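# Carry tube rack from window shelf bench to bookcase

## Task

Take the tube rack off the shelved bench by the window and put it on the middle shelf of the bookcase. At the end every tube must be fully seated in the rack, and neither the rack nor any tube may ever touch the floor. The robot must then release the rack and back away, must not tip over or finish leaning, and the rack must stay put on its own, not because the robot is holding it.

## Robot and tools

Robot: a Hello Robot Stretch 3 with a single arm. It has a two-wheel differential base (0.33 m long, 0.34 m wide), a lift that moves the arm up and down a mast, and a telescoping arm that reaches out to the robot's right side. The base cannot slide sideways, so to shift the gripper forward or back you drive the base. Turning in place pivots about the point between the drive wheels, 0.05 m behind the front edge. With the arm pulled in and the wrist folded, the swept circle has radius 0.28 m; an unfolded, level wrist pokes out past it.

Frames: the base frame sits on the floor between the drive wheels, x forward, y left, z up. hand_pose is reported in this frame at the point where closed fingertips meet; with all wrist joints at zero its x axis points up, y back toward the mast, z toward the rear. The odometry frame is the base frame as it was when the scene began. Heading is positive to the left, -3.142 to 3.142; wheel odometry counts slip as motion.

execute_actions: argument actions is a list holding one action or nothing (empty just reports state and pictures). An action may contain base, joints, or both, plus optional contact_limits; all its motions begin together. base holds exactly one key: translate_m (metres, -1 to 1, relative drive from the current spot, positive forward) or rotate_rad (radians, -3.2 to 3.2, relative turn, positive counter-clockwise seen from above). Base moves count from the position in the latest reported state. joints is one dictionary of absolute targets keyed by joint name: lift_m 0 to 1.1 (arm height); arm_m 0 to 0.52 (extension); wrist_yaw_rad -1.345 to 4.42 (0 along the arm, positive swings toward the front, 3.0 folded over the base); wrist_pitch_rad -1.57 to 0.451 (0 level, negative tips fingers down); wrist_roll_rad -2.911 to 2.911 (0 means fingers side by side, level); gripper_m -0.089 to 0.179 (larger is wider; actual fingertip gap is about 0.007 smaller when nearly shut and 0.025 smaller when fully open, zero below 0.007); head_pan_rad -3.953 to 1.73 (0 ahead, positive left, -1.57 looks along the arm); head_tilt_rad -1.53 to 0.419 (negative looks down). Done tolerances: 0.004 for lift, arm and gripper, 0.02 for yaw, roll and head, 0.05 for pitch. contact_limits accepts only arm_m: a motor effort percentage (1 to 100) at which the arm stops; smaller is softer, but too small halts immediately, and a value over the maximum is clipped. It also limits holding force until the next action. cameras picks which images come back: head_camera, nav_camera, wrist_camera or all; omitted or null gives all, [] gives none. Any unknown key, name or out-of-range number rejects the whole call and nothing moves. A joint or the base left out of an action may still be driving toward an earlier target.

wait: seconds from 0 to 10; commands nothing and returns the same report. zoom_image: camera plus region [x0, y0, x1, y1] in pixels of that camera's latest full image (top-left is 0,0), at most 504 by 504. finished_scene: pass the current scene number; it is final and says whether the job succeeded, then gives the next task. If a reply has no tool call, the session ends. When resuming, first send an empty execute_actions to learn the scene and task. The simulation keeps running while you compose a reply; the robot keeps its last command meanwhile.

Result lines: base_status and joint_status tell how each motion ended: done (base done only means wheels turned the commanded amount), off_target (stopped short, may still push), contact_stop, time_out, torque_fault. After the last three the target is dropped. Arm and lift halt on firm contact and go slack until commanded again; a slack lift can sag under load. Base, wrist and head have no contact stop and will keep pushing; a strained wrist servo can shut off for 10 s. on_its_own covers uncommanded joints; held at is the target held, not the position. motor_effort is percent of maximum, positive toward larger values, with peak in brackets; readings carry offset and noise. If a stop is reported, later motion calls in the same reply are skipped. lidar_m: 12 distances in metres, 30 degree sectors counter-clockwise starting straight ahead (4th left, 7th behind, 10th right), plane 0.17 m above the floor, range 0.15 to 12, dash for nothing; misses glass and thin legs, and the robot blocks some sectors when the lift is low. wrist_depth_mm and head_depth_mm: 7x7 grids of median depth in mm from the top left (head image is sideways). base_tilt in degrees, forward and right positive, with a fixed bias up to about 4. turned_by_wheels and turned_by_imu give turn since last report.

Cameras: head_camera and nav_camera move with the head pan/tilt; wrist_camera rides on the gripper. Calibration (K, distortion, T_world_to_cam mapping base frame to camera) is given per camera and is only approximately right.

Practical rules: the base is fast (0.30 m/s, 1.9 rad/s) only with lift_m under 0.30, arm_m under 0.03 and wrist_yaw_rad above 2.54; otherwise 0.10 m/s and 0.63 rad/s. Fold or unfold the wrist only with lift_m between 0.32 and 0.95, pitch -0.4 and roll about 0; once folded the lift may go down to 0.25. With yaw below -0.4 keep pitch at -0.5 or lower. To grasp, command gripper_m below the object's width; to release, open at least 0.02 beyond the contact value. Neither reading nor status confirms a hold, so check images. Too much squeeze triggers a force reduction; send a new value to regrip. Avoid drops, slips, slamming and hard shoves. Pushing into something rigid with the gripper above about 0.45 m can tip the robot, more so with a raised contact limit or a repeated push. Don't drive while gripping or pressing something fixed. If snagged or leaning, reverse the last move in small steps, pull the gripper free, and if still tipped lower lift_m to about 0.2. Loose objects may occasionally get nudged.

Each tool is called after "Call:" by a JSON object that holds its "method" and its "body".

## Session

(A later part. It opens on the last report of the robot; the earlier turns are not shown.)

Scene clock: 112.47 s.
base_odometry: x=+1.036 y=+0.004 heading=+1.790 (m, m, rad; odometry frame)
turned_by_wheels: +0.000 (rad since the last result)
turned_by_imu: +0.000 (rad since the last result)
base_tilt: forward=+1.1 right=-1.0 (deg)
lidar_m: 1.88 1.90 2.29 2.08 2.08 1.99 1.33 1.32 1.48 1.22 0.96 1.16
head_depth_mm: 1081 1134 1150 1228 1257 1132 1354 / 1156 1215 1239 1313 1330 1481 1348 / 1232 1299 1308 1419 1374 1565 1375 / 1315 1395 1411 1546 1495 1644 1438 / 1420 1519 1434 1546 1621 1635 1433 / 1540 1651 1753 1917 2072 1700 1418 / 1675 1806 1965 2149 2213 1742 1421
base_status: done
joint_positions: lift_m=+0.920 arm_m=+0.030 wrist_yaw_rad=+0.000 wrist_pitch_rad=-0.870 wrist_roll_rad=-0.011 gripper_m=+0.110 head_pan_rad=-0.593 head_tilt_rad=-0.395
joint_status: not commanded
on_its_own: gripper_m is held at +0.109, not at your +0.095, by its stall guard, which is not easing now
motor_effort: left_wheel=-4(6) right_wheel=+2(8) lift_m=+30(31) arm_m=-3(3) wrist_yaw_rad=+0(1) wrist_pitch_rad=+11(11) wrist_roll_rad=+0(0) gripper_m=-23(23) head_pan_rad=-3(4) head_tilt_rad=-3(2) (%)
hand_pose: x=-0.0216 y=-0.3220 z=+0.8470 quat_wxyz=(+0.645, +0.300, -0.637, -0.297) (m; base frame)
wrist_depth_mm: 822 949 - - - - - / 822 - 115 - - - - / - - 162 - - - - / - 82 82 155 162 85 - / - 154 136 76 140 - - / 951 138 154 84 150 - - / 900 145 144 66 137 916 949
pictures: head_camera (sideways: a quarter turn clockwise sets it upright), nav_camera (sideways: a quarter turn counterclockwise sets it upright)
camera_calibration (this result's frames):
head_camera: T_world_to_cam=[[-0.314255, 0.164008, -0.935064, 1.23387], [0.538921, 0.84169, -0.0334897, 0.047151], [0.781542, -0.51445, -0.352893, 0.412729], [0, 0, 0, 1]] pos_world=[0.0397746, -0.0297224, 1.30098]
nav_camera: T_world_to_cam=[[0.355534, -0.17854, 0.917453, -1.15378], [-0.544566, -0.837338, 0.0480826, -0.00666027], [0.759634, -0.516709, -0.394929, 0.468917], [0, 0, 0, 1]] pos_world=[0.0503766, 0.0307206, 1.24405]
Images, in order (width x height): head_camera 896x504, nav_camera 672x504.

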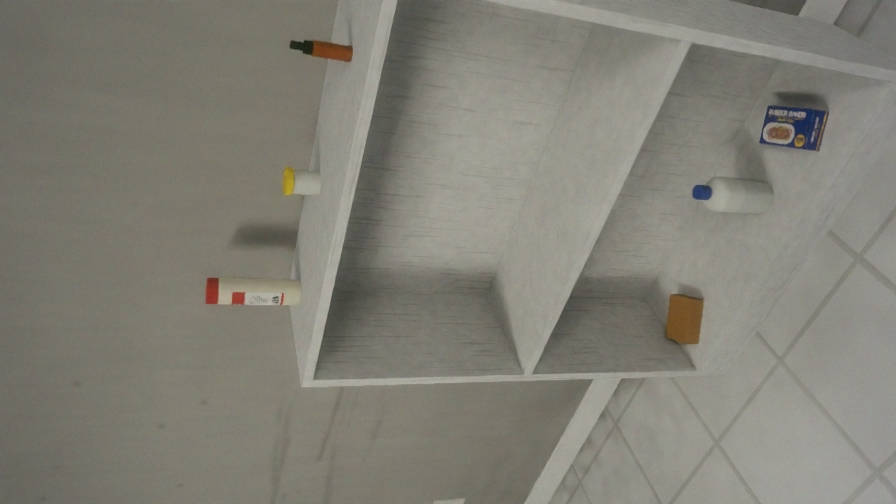

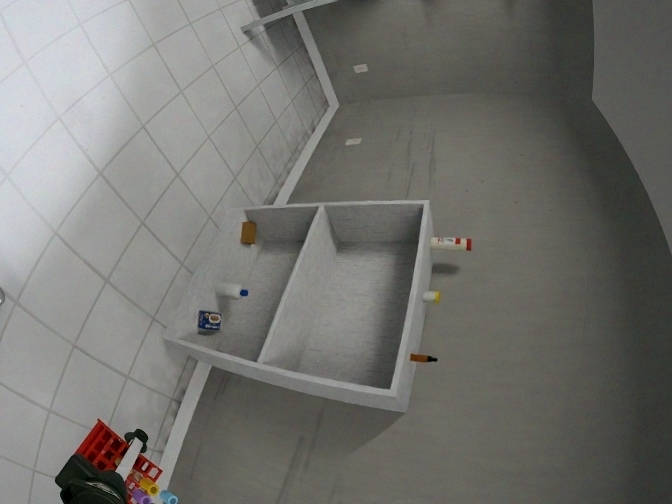

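Call:
{"method": "execute_actions", "body": {"actions": [{"base":{"translate_m":0.8},"joints":{"lift_m":0.80}}], "cameras": []}}

Call:
{"method": "execute_actions", "body": {"actions": [{"base":{"rotate_rad":0.3},"joints":{"head_pan_rad":-1.57,"head_tilt_rad":-0.5}}]}}

Scene clock: 128.40 s.
base_odometry: x=+0.862 y=+0.784 heading=+1.790 (m, m, rad; odometry frame)
turned_by_wheels: +0.000 (rad since the last result)
turned_by_imu: +0.001 (rad since the last result)
base_tilt: forward=+1.1 right=-1.0 (deg)
lidar_m: 1.73 1.13 1.57 2.34 2.34 2.61 2.10 2.21 0.83 0.76 0.72 1.07
head_depth_mm: 848 889 934 774 913 977 864 / 899 944 995 1055 1103 888 932 / 959 1013 1075 1142 1218 1301 1378 / 1029 1090 1157 1243 1333 1427 1438 / 1111 1177 1265 1358 1458 1588 1436 / 1201 1291 1391 1498 1620 1701 1421 / 1314 1416 1532 1682 1838 1746 1417
base_status: done
joint_positions: lift_m=+0.800 arm_m=+0.030 wrist_yaw_rad=+0.000 wrist_pitch_rad=-0.870 wrist_roll_rad=-0.011 gripper_m=+0.110 head_pan_rad=-0.593 head_tilt_rad=-0.395
joint_status: all done
on_its_own: gripper_m is held at +0.109, not at your +0.095, by its stall guard, which is not easing now
motor_effort: left_wheel=-3(4) right_wheel=+2(8) lift_m=+21(27) arm_m=-3(3) wrist_yaw_rad=+0(1) wrist_pitch_rad=+11(11) wrist_roll_rad=+0(0) gripper_m=-23(23) head_pan_rad=-3(4) head_tilt_rad=-2(3) (%)
hand_pose: x=-0.0216 y=-0.3220 z=+0.7274 quat_wxyz=(+0.645, +0.300, -0.637, -0.297) (m; base frame)
wrist_depth_mm: 461 462 481 795 729 - - / 430 749 115 956 - - - / 706 901 163 969 - - - / 676 82 82 156 162 85 - / 906 154 136 76 140 973 990 / 863 139 154 83 149 - 880 / 795 145 143 66 136 814 829
pictures: none
No camera images: the call's "cameras" was empty. Leave "cameras" out to get every camera's image.

Scene clock: 129.87 s.
base_odometry: x=+0.862 y=+0.784 heading=+2.090 (m, m, rad; odometry frame)
turned_by_wheels: +0.300 (rad since the last result)
turned_by_imu: +0.296 (rad since the last result)
base_tilt: forward=+1.1 right=-1.0 (deg)
lidar_m: 1.13 1.57 1.91 2.34 2.41 2.71 2.11 1.41 0.83 0.76 0.72 1.32
head_depth_mm: 800 864 825 1004 1078 968 1228 / 798 863 815 1003 1078 963 1231 / 800 866 787 998 1076 957 1189 / 796 863 788 1003 1078 979 1257 / 800 861 779 1000 1077 977 1229 / 799 844 764 996 1075 968 1184 / 798 855 760 897 916 933 1140
base_status: done
joint_positions: lift_m=+0.800 arm_m=+0.030 wrist_yaw_rad=+0.000 wrist_pitch_rad=-0.870 wrist_roll_rad=-0.011 gripper_m=+0.110 head_pan_rad=-1.563 head_tilt_rad=-0.494
joint_status: all done
on_its_own: gripper_m is held at +0.109, not at your +0.095, by its stall guard, which is not easing now
motor_effort: left_wheel=-3(9) right_wheel=+3(7) lift_m=+21(21) arm_m=-3(3) wrist_yaw_rad=+0(0) wrist_pitch_rad=+11(11) wrist_roll_rad=+0(0) gripper_m=-23(23) head_pan_rad=-4(40) head_tilt_rad=-3(15) (%)
hand_pose: x=-0.0216 y=-0.3220 z=+0.7274 quat_wxyz=(+0.645, +0.300, -0.637, -0.297) (m; base frame)
wrist_depth_mm: 466 465 475 480 493 508 523 / 874 570 115 894 929 705 - / - 799 162 989 974 767 - / - 82 81 156 162 85 - / 900 154 136 76 140 967 957 / 870 139 154 83 150 - 907 / 772 145 144 66 137 814 825
pictures: head_camera (sideways: a quarter turn clockwise sets it upright), nav_camera (sideways: a quarter turn counterclockwise sets it upright), wrist_camera
camera_calibration (this result's frames):
head_camera: T_world_to_cam=[[-0.0431175, 0.442462, -0.89575, 1.18092], [0.998922, 0.0345464, -0.0310193, 0.0411246], [0.01722, -0.896121, -0.443475, 0.535268], [0, 0, 0, 1]] pos_world=[0.000620588, -0.0442667, 1.29646]
nav_camera: T_world_to_cam=[[0.0544538, -0.482782, 0.874046, -1.09532], [-0.998512, -0.0289045, 0.0462427, -0.00148979], [0.00293873, -0.875264, -0.483637, 0.588966], [0, 0, 0, 1]] pos_world=[0.0564261, -0.0133443, 1.24228]
wrist_camera: T_world_to_cam=[[-0.999599, 0.00995387, 0.0265061, -0.0454823], [-0.00385773, 0.879554, -0.475783, 0.65808], [-0.0280494, -0.475695, -0.879163, 0.646419], [0, 0, 0, 1]] pos_world=[-0.0247937, -0.270866, 0.882617]
Images, in order (width x height): head_camera 896x504, nav_camera 672x504, wrist_camera 644x364.

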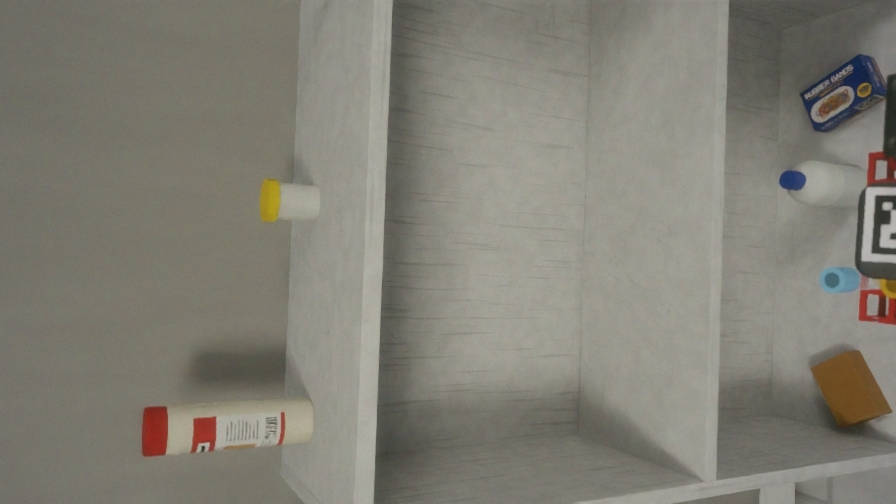

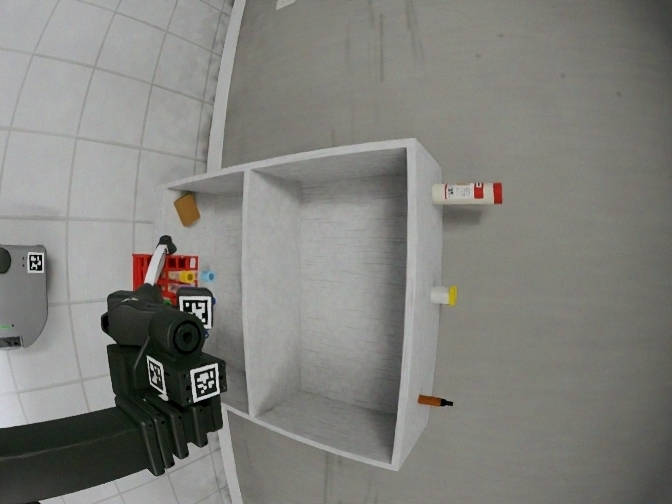

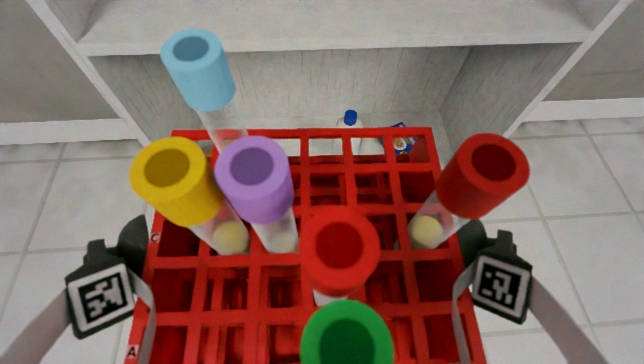

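Call:
{"method": "execute_actions", "body": {"actions": [{"joints":{"arm_m":0.49,"lift_m":0.78},"contact_limits":{"arm_m":15}}]}}

Scene clock: 142.50 s.
base_odometry: x=+0.862 y=+0.784 heading=+2.090 (m, m, rad; odometry frame)
turned_by_wheels: +0.000 (rad since the last result)
turned_by_imu: +0.000 (rad since the last result)
base_tilt: forward=+1.1 right=-1.0 (deg)
lidar_m: 1.13 1.57 1.91 2.34 2.41 2.71 2.11 1.41 0.83 0.76 0.72 1.32
head_depth_mm: 799 865 825 1003 1078 966 - / 800 867 813 987 - 959 1221 / 801 863 781 971 1023 956 1178 / 799 865 788 984 933 977 1230 / 797 866 776 1001 1074 976 1228 / 800 844 761 1002 1073 966 1180 / 798 853 759 900 920 932 1143
base_status: not commanded
joint_positions: lift_m=+0.780 arm_m=+0.490 wrist_yaw_rad=+0.000 wrist_pitch_rad=-0.871 wrist_roll_rad=-0.011 gripper_m=+0.110 head_pan_rad=-1.563 head_tilt_rad=-0.494
joint_status: all done
on_its_own: gripper_m is held at +0.109, not at your +0.095, by its stall guard, which is not easing now
motor_effort: left_wheel=-3(3) right_wheel=+3(3) lift_m=+22(21) arm_m=+4(5) wrist_yaw_rad=-1(0) wrist_pitch_rad=+11(11) wrist_roll_rad=+0(0) gripper_m=-23(23) head_pan_rad=-3(4) head_tilt_rad=-2(3) (%)
contact_limits: arm_m 15 (drawing in: default 19, maximum 30; extending or still: default 26, maximum 42)
hand_pose: x=-0.0216 y=-0.7813 z=+0.7073 quat_wxyz=(+0.645, +0.300, -0.637, -0.297) (m; base frame)
wrist_depth_mm: 215 218 219 230 239 243 252 / 253 259 115 276 284 296 305 / 307 304 163 317 332 345 361 / 314 82 81 155 161 86 335 / 291 155 136 76 140 305 307 / 271 138 154 83 150 - 284 / 246 145 144 66 137 255 263
pictures: head_camera (sideways: a quarter turn clockwise sets it upright), nav_camera (sideways: a quarter turn counterclockwise sets it upright), wrist_camera
camera_calibration (this result's frames):
head_camera: T_world_to_cam=[[-0.0429921, 0.442506, -0.895735, 1.1809], [0.998931, 0.0342639, -0.0310184, 0.0411233], [0.0169656, -0.896111, -0.443506, 0.53531], [0, 0, 0, 1]] pos_world=[0.000608022, -0.0442649, 1.29646]
nav_camera: T_world_to_cam=[[0.054317, -0.482827, 0.874029, -1.0953], [-0.99852, -0.0286227, 0.046242, -0.00148879], [0.00269017, -0.875248, -0.483668, 0.589007], [0, 0, 0, 1]] pos_world=[0.0564223, -0.0133565, 1.24228]
wrist_camera: T_world_to_cam=[[-0.999599, 0.00994684, 0.026509, -0.0403867], [-0.00385737, 0.879688, -0.475535, 1.05243], [-0.0280497, -0.475446, -0.879297, 0.410597], [0, 0, 0, 1]] pos_world=[-0.0247938, -0.730189, 0.862573]
Images, in order (width x height): head_camera 896x504, nav_camera 672x504, wrist_camera 644x364.

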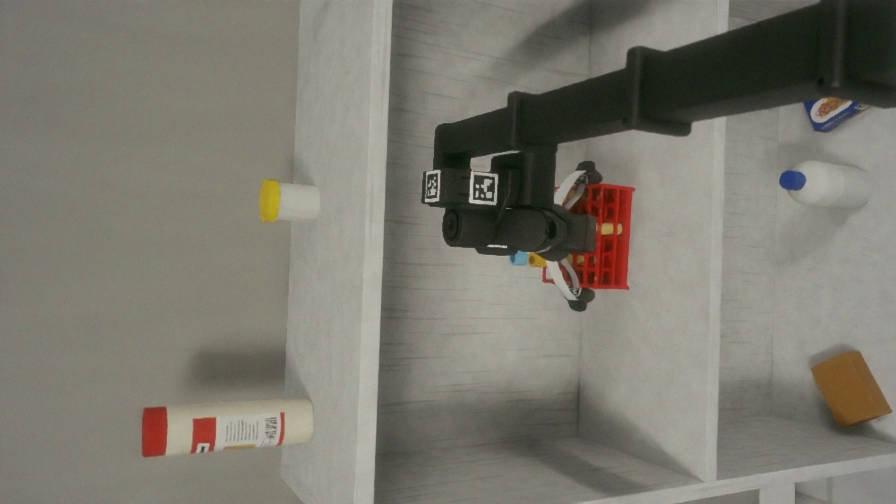

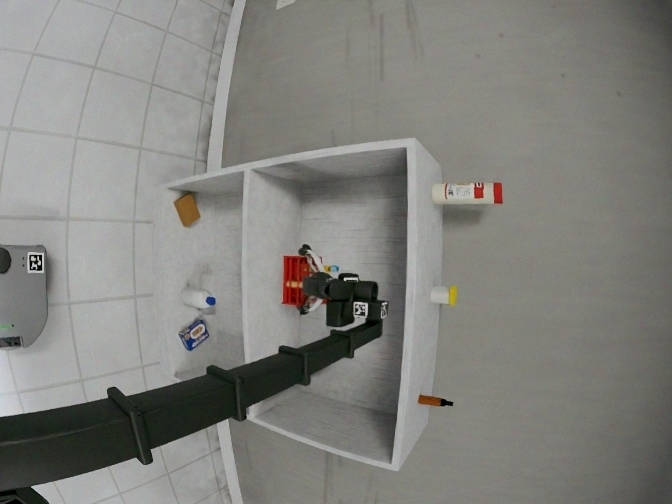

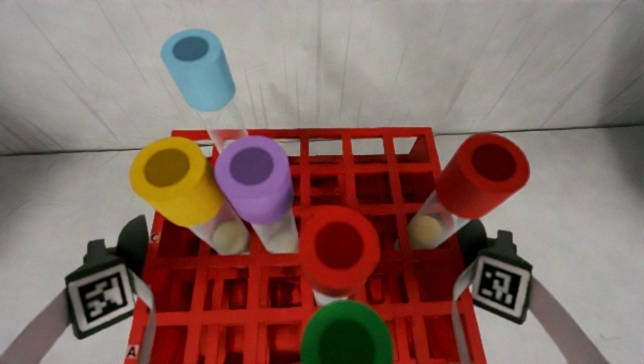

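Call:
{"method": "execute_actions", "body": {"actions": [{"joints":{"lift_m":0.715}}], "cameras": []}}

Call:
{"method": "execute_actions", "body": {"actions": [{"joints":{"lift_m":0.70}}], "cameras": ["wrist_camera"]}}

Scene clock: 147.20 s.
base_odometry: x=+0.862 y=+0.784 heading=+2.090 (m, m, rad; odometry frame)
turned_by_wheels: +0.000 (rad since the last result)
turned_by_imu: +0.000 (rad since the last result)
base_tilt: forward=+1.1 right=-1.0 (deg)
lidar_m: 1.13 1.57 1.92 2.34 2.40 2.71 2.11 1.41 0.83 0.76 0.72 1.33
head_depth_mm: 797 866 825 1003 1074 966 1226 / 800 865 815 997 1074 - 1213 / 798 864 784 987 - 926 1181 / 799 864 788 1000 1059 946 1229 / 797 863 777 1000 1078 977 1221 / 797 845 761 998 1072 965 1186 / 800 854 761 899 920 930 1135
base_status: not commanded
joint_positions: lift_m=+0.715 arm_m=+0.490 wrist_yaw_rad=+0.000 wrist_pitch_rad=-0.871 wrist_roll_rad=-0.011 gripper_m=+0.110 head_pan_rad=-1.563 head_tilt_rad=-0.494
joint_status: all done
on_its_own: gripper_m is held at +0.109, not at your +0.095, by its stall guard, which is not easing now
motor_effort: left_wheel=-3(3) right_wheel=+3(3) lift_m=+21(22) arm_m=+3(3) wrist_yaw_rad=-1(1) wrist_pitch_rad=+11(11) wrist_roll_rad=+0(0) gripper_m=-23(23) head_pan_rad=-4(4) head_tilt_rad=-2(3) (%)
hand_pose: x=-0.0216 y=-0.7813 z=+0.6424 quat_wxyz=(+0.645, +0.300, -0.637, -0.297) (m; base frame)
wrist_depth_mm: 215 216 219 231 237 245 251 / 252 259 115 274 284 295 302 / 265 267 162 268 273 279 285 / 241 82 81 155 163 86 256 / 222 154 136 76 140 233 235 / 208 138 154 83 149 - 217 / 189 145 143 66 137 196 201
pictures: none
No camera images: the call's "cameras" was empty. Leave "cameras" out to get every camera's image.

Scene clock: 148.03 s.
base_odometry: x=+0.862 y=+0.784 heading=+2.090 (m, m, rad; odometry frame)
turned_by_wheels: +0.000 (rad since the last result)
turned_by_imu: +0.000 (rad since the last result)
base_tilt: forward=+1.1 right=-1.0 (deg)
lidar_m: 1.13 1.57 1.91 2.33 2.41 2.70 2.11 1.41 0.83 0.76 0.72 1.32
head_depth_mm: 801 862 825 1005 1077 968 1243 / 801 865 813 1004 1077 - - / 802 865 785 995 - 925 1180 / 799 864 787 1000 1063 923 1229 / 797 865 776 1001 1078 976 1228 / 799 842 761 999 1069 966 1184 / 798 852 761 899 920 931 1135
base_status: not commanded
joint_positions: lift_m=+0.700 arm_m=+0.490 wrist_yaw_rad=+0.000 wrist_pitch_rad=-0.871 wrist_roll_rad=-0.011 gripper_m=+0.110 head_pan_rad=-1.563 head_tilt_rad=-0.494
joint_status: all done
on_its_own: gripper_m is held at +0.109, not at your +0.095, by its stall guard, which is not easing now
motor_effort: left_wheel=-3(3) right_wheel=+3(3) lift_m=+22(20) arm_m=+3(4) wrist_yaw_rad=+0(1) wrist_pitch_rad=+11(11) wrist_roll_rad=+0(0) gripper_m=-23(23) head_pan_rad=-4(4) head_tilt_rad=-3(3) (%)
hand_pose: x=-0.0216 y=-0.7813 z=+0.6274 quat_wxyz=(+0.645, +0.300, -0.637, -0.297) (m; base frame)
wrist_depth_mm: 215 218 220 232 239 244 251 / 253 261 115 269 275 282 289 / 246 248 163 248 251 259 264 / 224 82 81 156 161 85 239 / 207 154 136 76 141 216 218 / 194 138 154 83 150 - 202 / 176 145 144 66 137 183 187
pictures: wrist_camera
camera_calibration (this result's frames):
wrist_camera: T_world_to_cam=[[-0.999599, 0.00994685, 0.0265091, -0.0382663], [-0.00385724, 0.879691, -0.47553, 1.01439], [-0.0280498, -0.475442, -0.8793, 0.340267], [0, 0, 0, 1]] pos_world=[-0.0247938, -0.730191, 0.782583]
Images, in order (width x height): wrist_camera 644x364.

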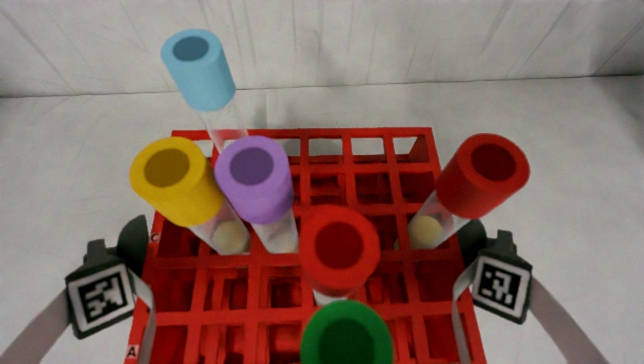

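Not touching yet (pitch load unchanged); lowering a little more.

Call:
{"method": "execute_actions", "body": {"actions": [{"joints":{"lift_m":0.688}}], "cameras": ["wrist_camera"]}}

Scene clock: 153.07 s.
base_odometry: x=+0.862 y=+0.784 heading=+2.090 (m, m, rad; odometry frame)
turned_by_wheels: +0.000 (rad since the last result)
turned_by_imu: +0.000 (rad since the last result)
base_tilt: forward=+1.1 right=-1.0 (deg)
lidar_m: 1.13 1.57 1.91 2.34 2.41 2.71 2.11 1.41 0.83 0.76 0.72 1.32
head_depth_mm: 803 865 826 1002 1078 970 1238 / 801 864 815 1004 1081 934 - / 800 864 782 1000 - 928 1176 / 801 863 789 1001 1059 925 1228 / 799 861 775 999 1079 976 1225 / 797 846 762 996 1073 970 1177 / 798 854 759 899 921 934 1138
base_status: not commanded
joint_positions: lift_m=+0.688 arm_m=+0.490 wrist_yaw_rad=+0.000 wrist_pitch_rad=-0.870 wrist_roll_rad=-0.011 gripper_m=+0.110 head_pan_rad=-1.563 head_tilt_rad=-0.494
joint_status: all done
on_its_own: gripper_m is held at +0.109, not at your +0.095, by its stall guard, which is not easing now
motor_effort: left_wheel=-3(3) right_wheel=+3(2) lift_m=+20(22) arm_m=+3(3) wrist_yaw_rad=+0(0) wrist_pitch_rad=+11(11) wrist_roll_rad=+0(0) gripper_m=-23(23) head_pan_rad=-3(3) head_tilt_rad=-3(3) (%)
hand_pose: x=-0.0216 y=-0.7815 z=+0.6156 quat_wxyz=(+0.645, +0.300, -0.637, -0.297) (m; base frame)
wrist_depth_mm: 216 217 219 231 236 243 250 / 248 251 113 260 266 272 278 / 232 235 236 240 237 244 248 / 212 207 83 155 163 86 226 / 196 193 138 76 141 205 206 / 184 138 154 82 150 - 191 / 166 145 143 65 137 173 176
pictures: wrist_camera
camera_calibration (this result's frames):
wrist_camera: T_world_to_cam=[[-0.999599, 0.0099736, 0.0265049, -0.0379294], [-0.00386071, 0.8792, -0.476438, 1.00916], [-0.0280549, -0.476349, -0.878808, 0.328794], [0, 0, 0, 1]] pos_world=[-0.0247938, -0.730258, 0.770756]
Images, in order (width x height): wrist_camera 644x364.

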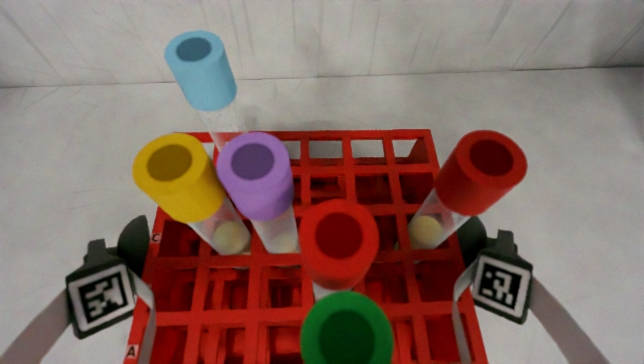

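Call:
{"method": "execute_actions", "body": {"actions": [{"joints":{"lift_m":0.68}}], "cameras": ["wrist_camera"]}}

Scene clock: 155.40 s.
base_odometry: x=+0.862 y=+0.784 heading=+2.090 (m, m, rad; odometry frame)
turned_by_wheels: +0.000 (rad since the last result)
turned_by_imu: +0.000 (rad since the last result)
base_tilt: forward=+1.1 right=-1.0 (deg)
lidar_m: 1.13 1.57 1.91 2.34 2.41 2.71 2.11 1.41 0.83 0.76 0.72 1.32
head_depth_mm: 801 866 828 999 1076 967 1235 / 799 865 815 1002 1077 937 - / 799 864 785 1003 - 924 1176 / 800 863 790 1003 1058 936 1234 / 799 865 779 1000 1077 976 1219 / 799 845 762 998 1074 969 1180 / 799 854 761 900 919 933 1136
base_status: not commanded
joint_positions: lift_m=+0.683 arm_m=+0.490 wrist_yaw_rad=+0.000 wrist_pitch_rad=-0.840 wrist_roll_rad=-0.012 gripper_m=+0.110 head_pan_rad=-1.563 head_tilt_rad=-0.494
joint_status: lift_m contact_stop (moved -0.006 of -0.008)
on_its_own: gripper_m is held at +0.109, not at your +0.095, by its stall guard, which is not easing now; lift_m is slack since a contact_stop, until your next command for it
motor_effort: left_wheel=-3(3) right_wheel=+3(2) lift_m=+24(22) arm_m=+3(3) wrist_yaw_rad=-1(0) wrist_pitch_rad=-6(11) wrist_roll_rad=+0(0) gripper_m=-23(23) head_pan_rad=-4(3) head_tilt_rad=-3(3) (%)
hand_pose: x=-0.0216 y=-0.7877 z=+0.6145 quat_wxyz=(+0.650, +0.290, -0.641, -0.287) (m; base frame)
wrist_depth_mm: 208 213 214 225 229 237 242 / 245 250 117 262 266 273 279 / 236 238 90 245 246 246 254 / 214 211 90 156 162 217 227 / 196 194 144 77 142 209 206 / 184 138 154 70 136 - 190 / 165 137 141 65 142 172 176
pictures: wrist_camera
camera_calibration (this result's frames):
wrist_camera: T_world_to_cam=[[-0.999592, 0.0101842, 0.026696, -0.0377884], [-0.00460897, 0.864613, -0.502416, 1.01861], [-0.0281985, -0.502334, -0.864214, 0.295469], [0, 0, 0, 1]] pos_world=[-0.0247464, -0.731893, 0.768122]
Images, in order (width x height): wrist_camera 644x364.

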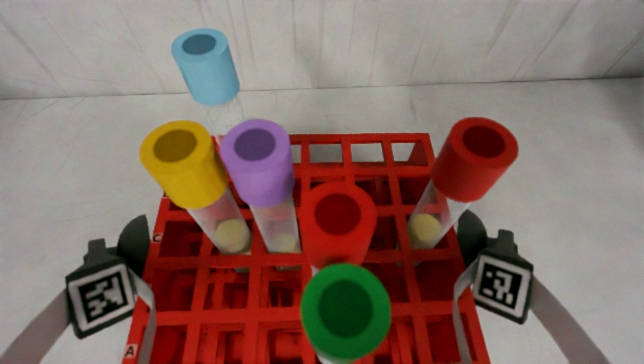

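Seated. Releasing and withdrawing.

Call:
{"method": "execute_actions", "body": {"actions": [{"joints":{"gripper_m":0.179,"lift_m":0.69}}], "cameras": []}}

Call:
{"method": "execute_actions", "body": {"actions": [{"joints":{"lift_m":0.735,"arm_m":0.45}}], "cameras": ["wrist_camera","head_camera"]}}

Scene clock: 162.53 s.
base_odometry: x=+0.862 y=+0.784 heading=+2.090 (m, m, rad; odometry frame)
turned_by_wheels: +0.000 (rad since the last result)
turned_by_imu: +0.000 (rad since the last result)
base_tilt: forward=+1.1 right=-1.0 (deg)
lidar_m: 1.13 1.57 1.91 2.34 2.41 2.71 2.11 1.41 0.83 0.76 0.72 1.32
head_depth_mm: 798 862 825 1001 1076 966 1234 / 801 866 812 1001 1077 - - / 798 866 783 1000 - 926 1170 / 801 865 788 1000 1064 922 1233 / 798 865 776 998 1079 974 1224 / 798 843 762 996 1070 969 1184 / 799 854 759 898 918 934 1138
base_status: not commanded
joint_positions: lift_m=+0.690 arm_m=+0.490 wrist_yaw_rad=+0.000 wrist_pitch_rad=-0.867 wrist_roll_rad=-0.012 gripper_m=+0.179 head_pan_rad=-1.563 head_tilt_rad=-0.494
joint_status: all done
motor_effort: left_wheel=-3(3) right_wheel=+2(3) lift_m=+29(30) arm_m=+3(3) wrist_yaw_rad=+0(1) wrist_pitch_rad=+9(11) wrist_roll_rad=+0(0) gripper_m=+0(97) head_pan_rad=-3(3) head_tilt_rad=-3(2) (%)
hand_pose: x=-0.0216 y=-0.7821 z=+0.6175 quat_wxyz=(+0.646, +0.299, -0.637, -0.296) (m; base frame)
wrist_depth_mm: 216 217 217 231 237 241 250 / 249 252 116 265 267 271 279 / 236 238 240 243 245 248 252 / 214 209 86 159 163 219 228 / 198 194 142 78 144 210 209 / - 139 156 74 149 187 193 / 168 142 143 67 148 175 178
pictures: none
No camera images: the call's "cameras" was empty. Leave "cameras" out to get every camera's image.

Scene clock: 163.90 s.
base_odometry: x=+0.862 y=+0.784 heading=+2.090 (m, m, rad; odometry frame)
turned_by_wheels: +0.000 (rad since the last result)
turned_by_imu: +0.000 (rad since the last result)
base_tilt: forward=+1.1 right=-1.0 (deg)
lidar_m: 1.13 1.57 1.91 2.33 2.41 2.71 2.11 1.41 0.83 0.76 0.72 1.33
head_depth_mm: 800 868 822 1004 1077 966 1230 / 800 867 815 1001 1077 - 1213 / 800 866 784 986 - 927 1178 / 800 866 790 1000 1059 922 1230 / 799 864 779 1002 1078 975 1227 / 800 843 761 1000 1072 970 1178 / 800 852 759 898 915 935 1136
base_status: not commanded
joint_positions: lift_m=+0.735 arm_m=+0.450 wrist_yaw_rad=+0.000 wrist_pitch_rad=-0.866 wrist_roll_rad=-0.012 gripper_m=+0.179 head_pan_rad=-1.563 head_tilt_rad=-0.494
joint_status: all done
motor_effort: left_wheel=-3(3) right_wheel=+2(2) lift_m=+29(30) arm_m=-2(2) wrist_yaw_rad=-1(0) wrist_pitch_rad=+9(9) wrist_roll_rad=+0(0) gripper_m=+1(0) head_pan_rad=-3(3) head_tilt_rad=-2(3) (%)
hand_pose: x=-0.0216 y=-0.7429 z=+0.6626 quat_wxyz=(+0.646, +0.299, -0.638, -0.295) (m; base frame)
wrist_depth_mm: 255 260 267 274 282 286 297 / 301 308 300 319 326 333 340 / 290 294 285 296 299 308 310 / 264 267 208 208 267 278 284 / 243 247 195 188 238 260 259 / - 227 197 198 227 231 238 / 206 212 213 214 217 217 219
pictures: head_camera (sideways: a quarter turn clockwise sets it upright), wrist_camera
camera_calibration (this result's frames):
head_camera: T_world_to_cam=[[-0.0429925, 0.442561, -0.895707, 1.18086], [0.998931, 0.0342656, -0.0310167, 0.0411212], [0.0169651, -0.896084, -0.443561, 0.535382], [0, 0, 0, 1]] pos_world=[0.000608009, -0.0442646, 1.29645]
wrist_camera: T_world_to_cam=[[-0.999592, 0.00949057, 0.0269539, -0.0402177], [-0.00459328, 0.877611, -0.479352, 0.998344], [-0.0282044, -0.47928, -0.877209, 0.385311], [0, 0, 0, 1]] pos_world=[-0.0247481, -0.691104, 0.817641]
Images, in order (width x height): head_camera 896x504, wrist_camera 644x364.

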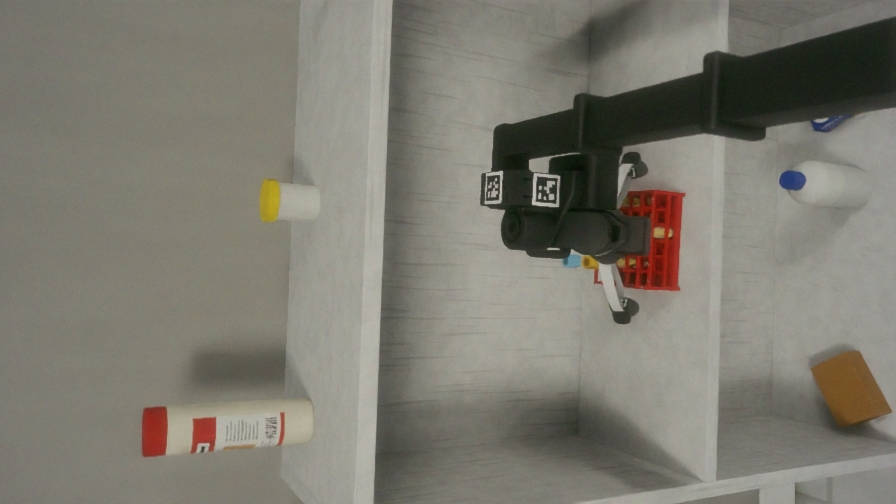

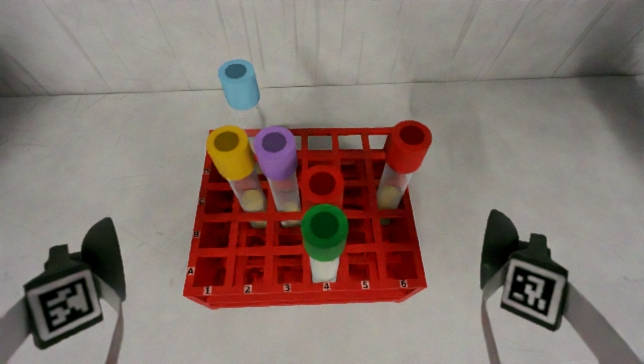

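Call:
{"method": "execute_actions", "body": {"actions": [{"joints":{"lift_m":0.76,"arm_m":0.1}}], "cameras": []}}

Call:
{"method": "execute_actions", "body": {"actions": [{"joints":{"wrist_pitch_rad":-0.05,"lift_m":0.6,"arm_m":0.0}}], "cameras": ["wrist_camera"]}}

Call:
{"method": "zoom_image", "body": {"camera": "wrist_camera", "region": [230, 100, 410, 280]}}

Scene clock: 172.87 s.
base_odometry: x=+0.862 y=+0.784 heading=+2.090 (m, m, rad; odometry frame)
turned_by_wheels: +0.000 (rad since the last result)
turned_by_imu: +0.000 (rad since the last result)
base_tilt: forward=+1.1 right=-1.0 (deg)
lidar_m: 1.13 1.57 1.91 2.34 2.40 2.71 2.11 1.41 0.83 0.76 0.72 1.32
head_depth_mm: 800 867 826 1004 1075 968 1290 / 799 863 813 999 1079 961 1338 / 799 863 786 1001 1074 927 - / 799 865 791 998 1055 924 1295 / 800 863 779 997 1082 976 1227 / 800 848 760 999 1076 969 1185 / 799 854 759 898 921 930 1133
base_status: not commanded
joint_positions: lift_m=+0.760 arm_m=+0.100 wrist_yaw_rad=+0.000 wrist_pitch_rad=-0.866 wrist_roll_rad=-0.012 gripper_m=+0.179 head_pan_rad=-1.563 head_tilt_rad=-0.494
joint_status: all done
motor_effort: left_wheel=-3(3) right_wheel=+2(2) lift_m=+28(34) arm_m=-3(2) wrist_yaw_rad=+0(0) wrist_pitch_rad=+9(9) wrist_roll_rad=+0(1) gripper_m=+0(0) head_pan_rad=-4(4) head_tilt_rad=-3(3) (%)
hand_pose: x=-0.0216 y=-0.3929 z=+0.6877 quat_wxyz=(+0.646, +0.299, -0.638, -0.295) (m; base frame)
wrist_depth_mm: 393 407 408 412 421 433 439 / 434 568 760 779 808 710 537 / 910 613 920 935 943 702 - / 951 920 836 854 863 965 - / 890 904 877 874 906 920 934 / - 820 838 860 831 830 854 / 743 760 759 768 771 793 793
pictures: none
No camera images: the call's "cameras" was empty. Leave "cameras" out to get every camera's image.

Scene clock: 175.17 s.
base_odometry: x=+0.862 y=+0.784 heading=+2.090 (m, m, rad; odometry frame)
turned_by_wheels: +0.000 (rad since the last result)
turned_by_imu: +0.000 (rad since the last result)
base_tilt: forward=+1.1 right=-1.0 (deg)
lidar_m: 1.14 1.57 1.90 2.34 2.41 2.70 2.10 1.40 0.83 0.76 0.72 1.32
head_depth_mm: 800 868 826 1001 1081 965 1221 / 800 866 813 1001 1079 963 1219 / 797 864 785 1003 1079 928 1183 / 799 865 791 1003 1057 924 1239 / 799 865 780 1000 1074 973 1229 / 800 844 764 1003 1070 967 1188 / 801 854 760 897 919 933 1141
base_status: not commanded
joint_positions: lift_m=+0.600 arm_m=+0.000 wrist_yaw_rad=+0.000 wrist_pitch_rad=-0.077 wrist_roll_rad=-0.012 gripper_m=+0.179 head_pan_rad=-1.563 head_tilt_rad=-0.494
joint_status: all done
motor_effort: left_wheel=-2(3) right_wheel=+3(2) lift_m=+19(23) arm_m=-3(2) wrist_yaw_rad=+0(0) wrist_pitch_rad=+14(15) wrist_roll_rad=+1(1) gripper_m=+1(0) head_pan_rad=-4(4) head_tilt_rad=-4(3) (%)
hand_pose: x=-0.0214 y=-0.3990 z=+0.6953 quat_wxyz=(+0.711, +0.028, -0.702, -0.027) (m; base frame)
wrist_depth_mm: 400 612 627 633 649 673 476 / 412 617 645 669 682 692 487 / 433 630 684 700 719 707 513 / 457 566 694 563 696 635 537 / 749 468 513 511 511 514 565 / - 663 793 813 825 814 932 / 802 599 814 839 881 723 980
pictures: wrist_camera
camera_calibration (this result's frames):
wrist_camera: T_world_to_cam=[[-0.999606, 0.025203, 0.0123509, -0.0277881], [-0.00487707, 0.277385, -0.960746, 0.807436], [-0.0276397, -0.960428, -0.277153, -0.0303562], [0, 0, 0, 1]] pos_world=[-0.0246782, -0.252425, 0.767671]
Images, in order (width x height): wrist_camera 644x364.

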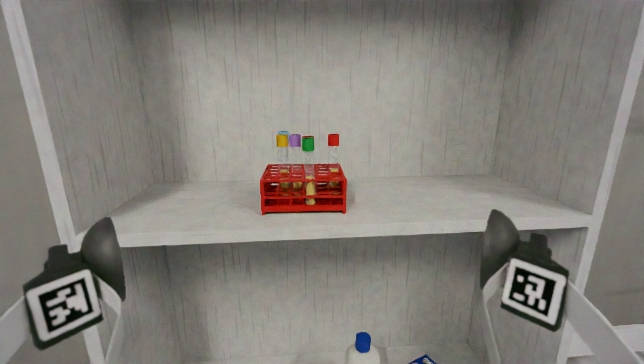

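Region (230, 100, 410, 280) of wrist_camera's 644x364 image, scaled by 2.800.

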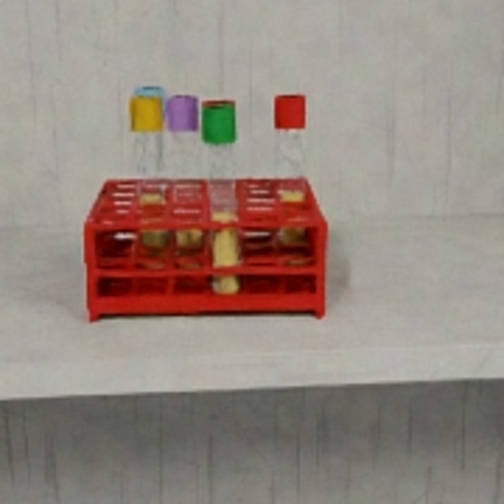

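Call:
{"method": "execute_actions", "body": {"actions": [{"joints":{"arm_m":0.2,"lift_m":0.59}}], "cameras": ["wrist_camera"]}}

Call:
{"method": "zoom_image", "body": {"camera": "wrist_camera", "region": [200, 60, 420, 260]}}

Scene clock: 182.10 s.
base_odometry: x=+0.862 y=+0.784 heading=+2.090 (m, m, rad; odometry frame)
turned_by_wheels: +0.000 (rad since the last result)
turned_by_imu: +0.000 (rad since the last result)
base_tilt: forward=+1.0 right=-1.0 (deg)
lidar_m: 1.13 1.57 1.91 2.34 2.40 2.71 2.11 1.41 0.83 0.76 0.72 1.32
head_depth_mm: 800 867 826 1003 1075 968 1225 / 800 861 813 1004 1081 960 1274 / 801 862 785 1002 1078 925 1300 / 798 860 790 1000 1061 923 - / 798 867 777 999 1082 973 1220 / 799 844 761 998 1073 971 1183 / 795 854 759 899 922 932 1137
base_status: not commanded
joint_positions: lift_m=+0.590 arm_m=+0.200 wrist_yaw_rad=+0.000 wrist_pitch_rad=-0.076 wrist_roll_rad=-0.012 gripper_m=+0.179 head_pan_rad=-1.563 head_tilt_rad=-0.494
joint_status: all done
motor_effort: left_wheel=-3(3) right_wheel=+2(2) lift_m=+19(20) arm_m=+3(2) wrist_yaw_rad=+0(0) wrist_pitch_rad=+14(14) wrist_roll_rad=+0(1) gripper_m=+0(0) head_pan_rad=-3(3) head_tilt_rad=-2(2) (%)
hand_pose: x=-0.0214 y=-0.5983 z=+0.6854 quat_wxyz=(+0.711, +0.027, -0.702, -0.027) (m; base frame)
wrist_depth_mm: 411 433 441 450 460 467 483 / 412 454 456 471 481 499 475 / 410 469 477 490 500 521 479 / 404 491 500 407 528 540 482 / 388 413 359 331 411 444 409 / - 303 301 300 299 294 301 / 357 260 266 594 620 641 512
pictures: wrist_camera
camera_calibration (this result's frames):
wrist_camera: T_world_to_cam=[[-0.999606, 0.0252082, 0.0123395, -0.0226306], [-0.00487729, 0.276945, -0.960873, 0.85306], [-0.0276392, -0.960555, -0.276713, -0.224938], [0, 0, 0, 1]] pos_world=[-0.0246782, -0.451745, 0.757719]
Images, in order (width x height): wrist_camera 644x364.

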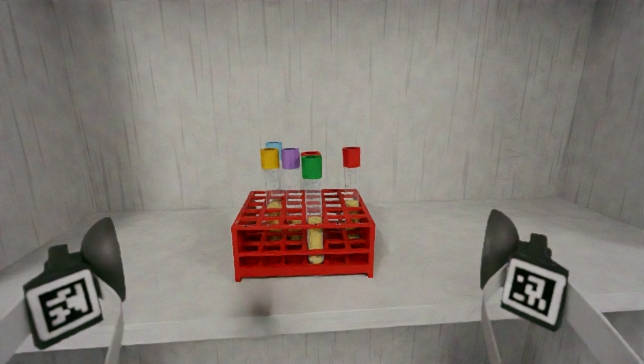

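Region (200, 60, 420, 260) of wrist_camera's 644x364 image, scaled by 2.291; it fills the top 458 rows of this view, and the rest is white.

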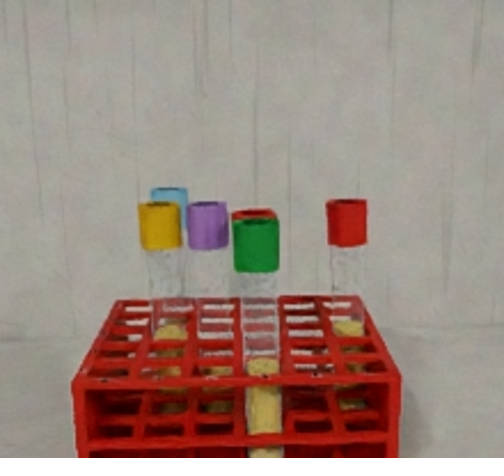

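Call:
{"method": "execute_actions", "body": {"actions": [{"joints":{"arm_m":0.0}}], "cameras": []}}

Call:
{"method": "finished_scene", "body": {"scene": 2}}

Scene clock: 188.83 s.
base_odometry: x=+0.862 y=+0.784 heading=+2.090 (m, m, rad; odometry frame)
turned_by_wheels: +0.000 (rad since the last result)
turned_by_imu: +0.000 (rad since the last result)
base_tilt: forward=+1.2 right=-1.0 (deg)
lidar_m: 1.13 1.57 1.91 2.34 2.41 2.71 2.10 1.40 0.83 0.76 0.72 1.32
head_depth_mm: 803 863 827 1004 1073 968 1228 / 799 863 813 1003 1076 962 1214 / 802 864 785 1000 1072 926 1179 / 797 865 791 1001 1063 923 1235 / 796 865 778 996 1076 972 1230 / 799 846 762 999 1073 973 1181 / 798 853 761 899 921 933 1136
base_status: not commanded
joint_positions: lift_m=+0.590 arm_m=+0.000 wrist_yaw_rad=+0.000 wrist_pitch_rad=-0.076 wrist_roll_rad=-0.012 gripper_m=+0.179 head_pan_rad=-1.563 head_tilt_rad=-0.494
joint_status: all done
motor_effort: left_wheel=-3(3) right_wheel=+2(3) lift_m=+20(19) arm_m=-3(1) wrist_yaw_rad=+0(0) wrist_pitch_rad=+14(14) wrist_roll_rad=+0(0) gripper_m=+1(0) head_pan_rad=-3(3) head_tilt_rad=-2(3) (%)
hand_pose: x=-0.0214 y=-0.3990 z=+0.6854 quat_wxyz=(+0.711, +0.027, -0.702, -0.027) (m; base frame)
wrist_depth_mm: 405 598 625 635 651 651 481 / 411 620 645 659 694 676 483 / 427 630 677 697 711 701 513 / 458 566 664 551 655 622 534 / 720 487 488 770 802 500 568 / - 654 777 813 834 816 940 / 816 600 801 842 852 721 987
pictures: none
No camera images: the call's "cameras" was empty. Leave "cameras" out to get every camera's image.

The scene is finished: the task was done.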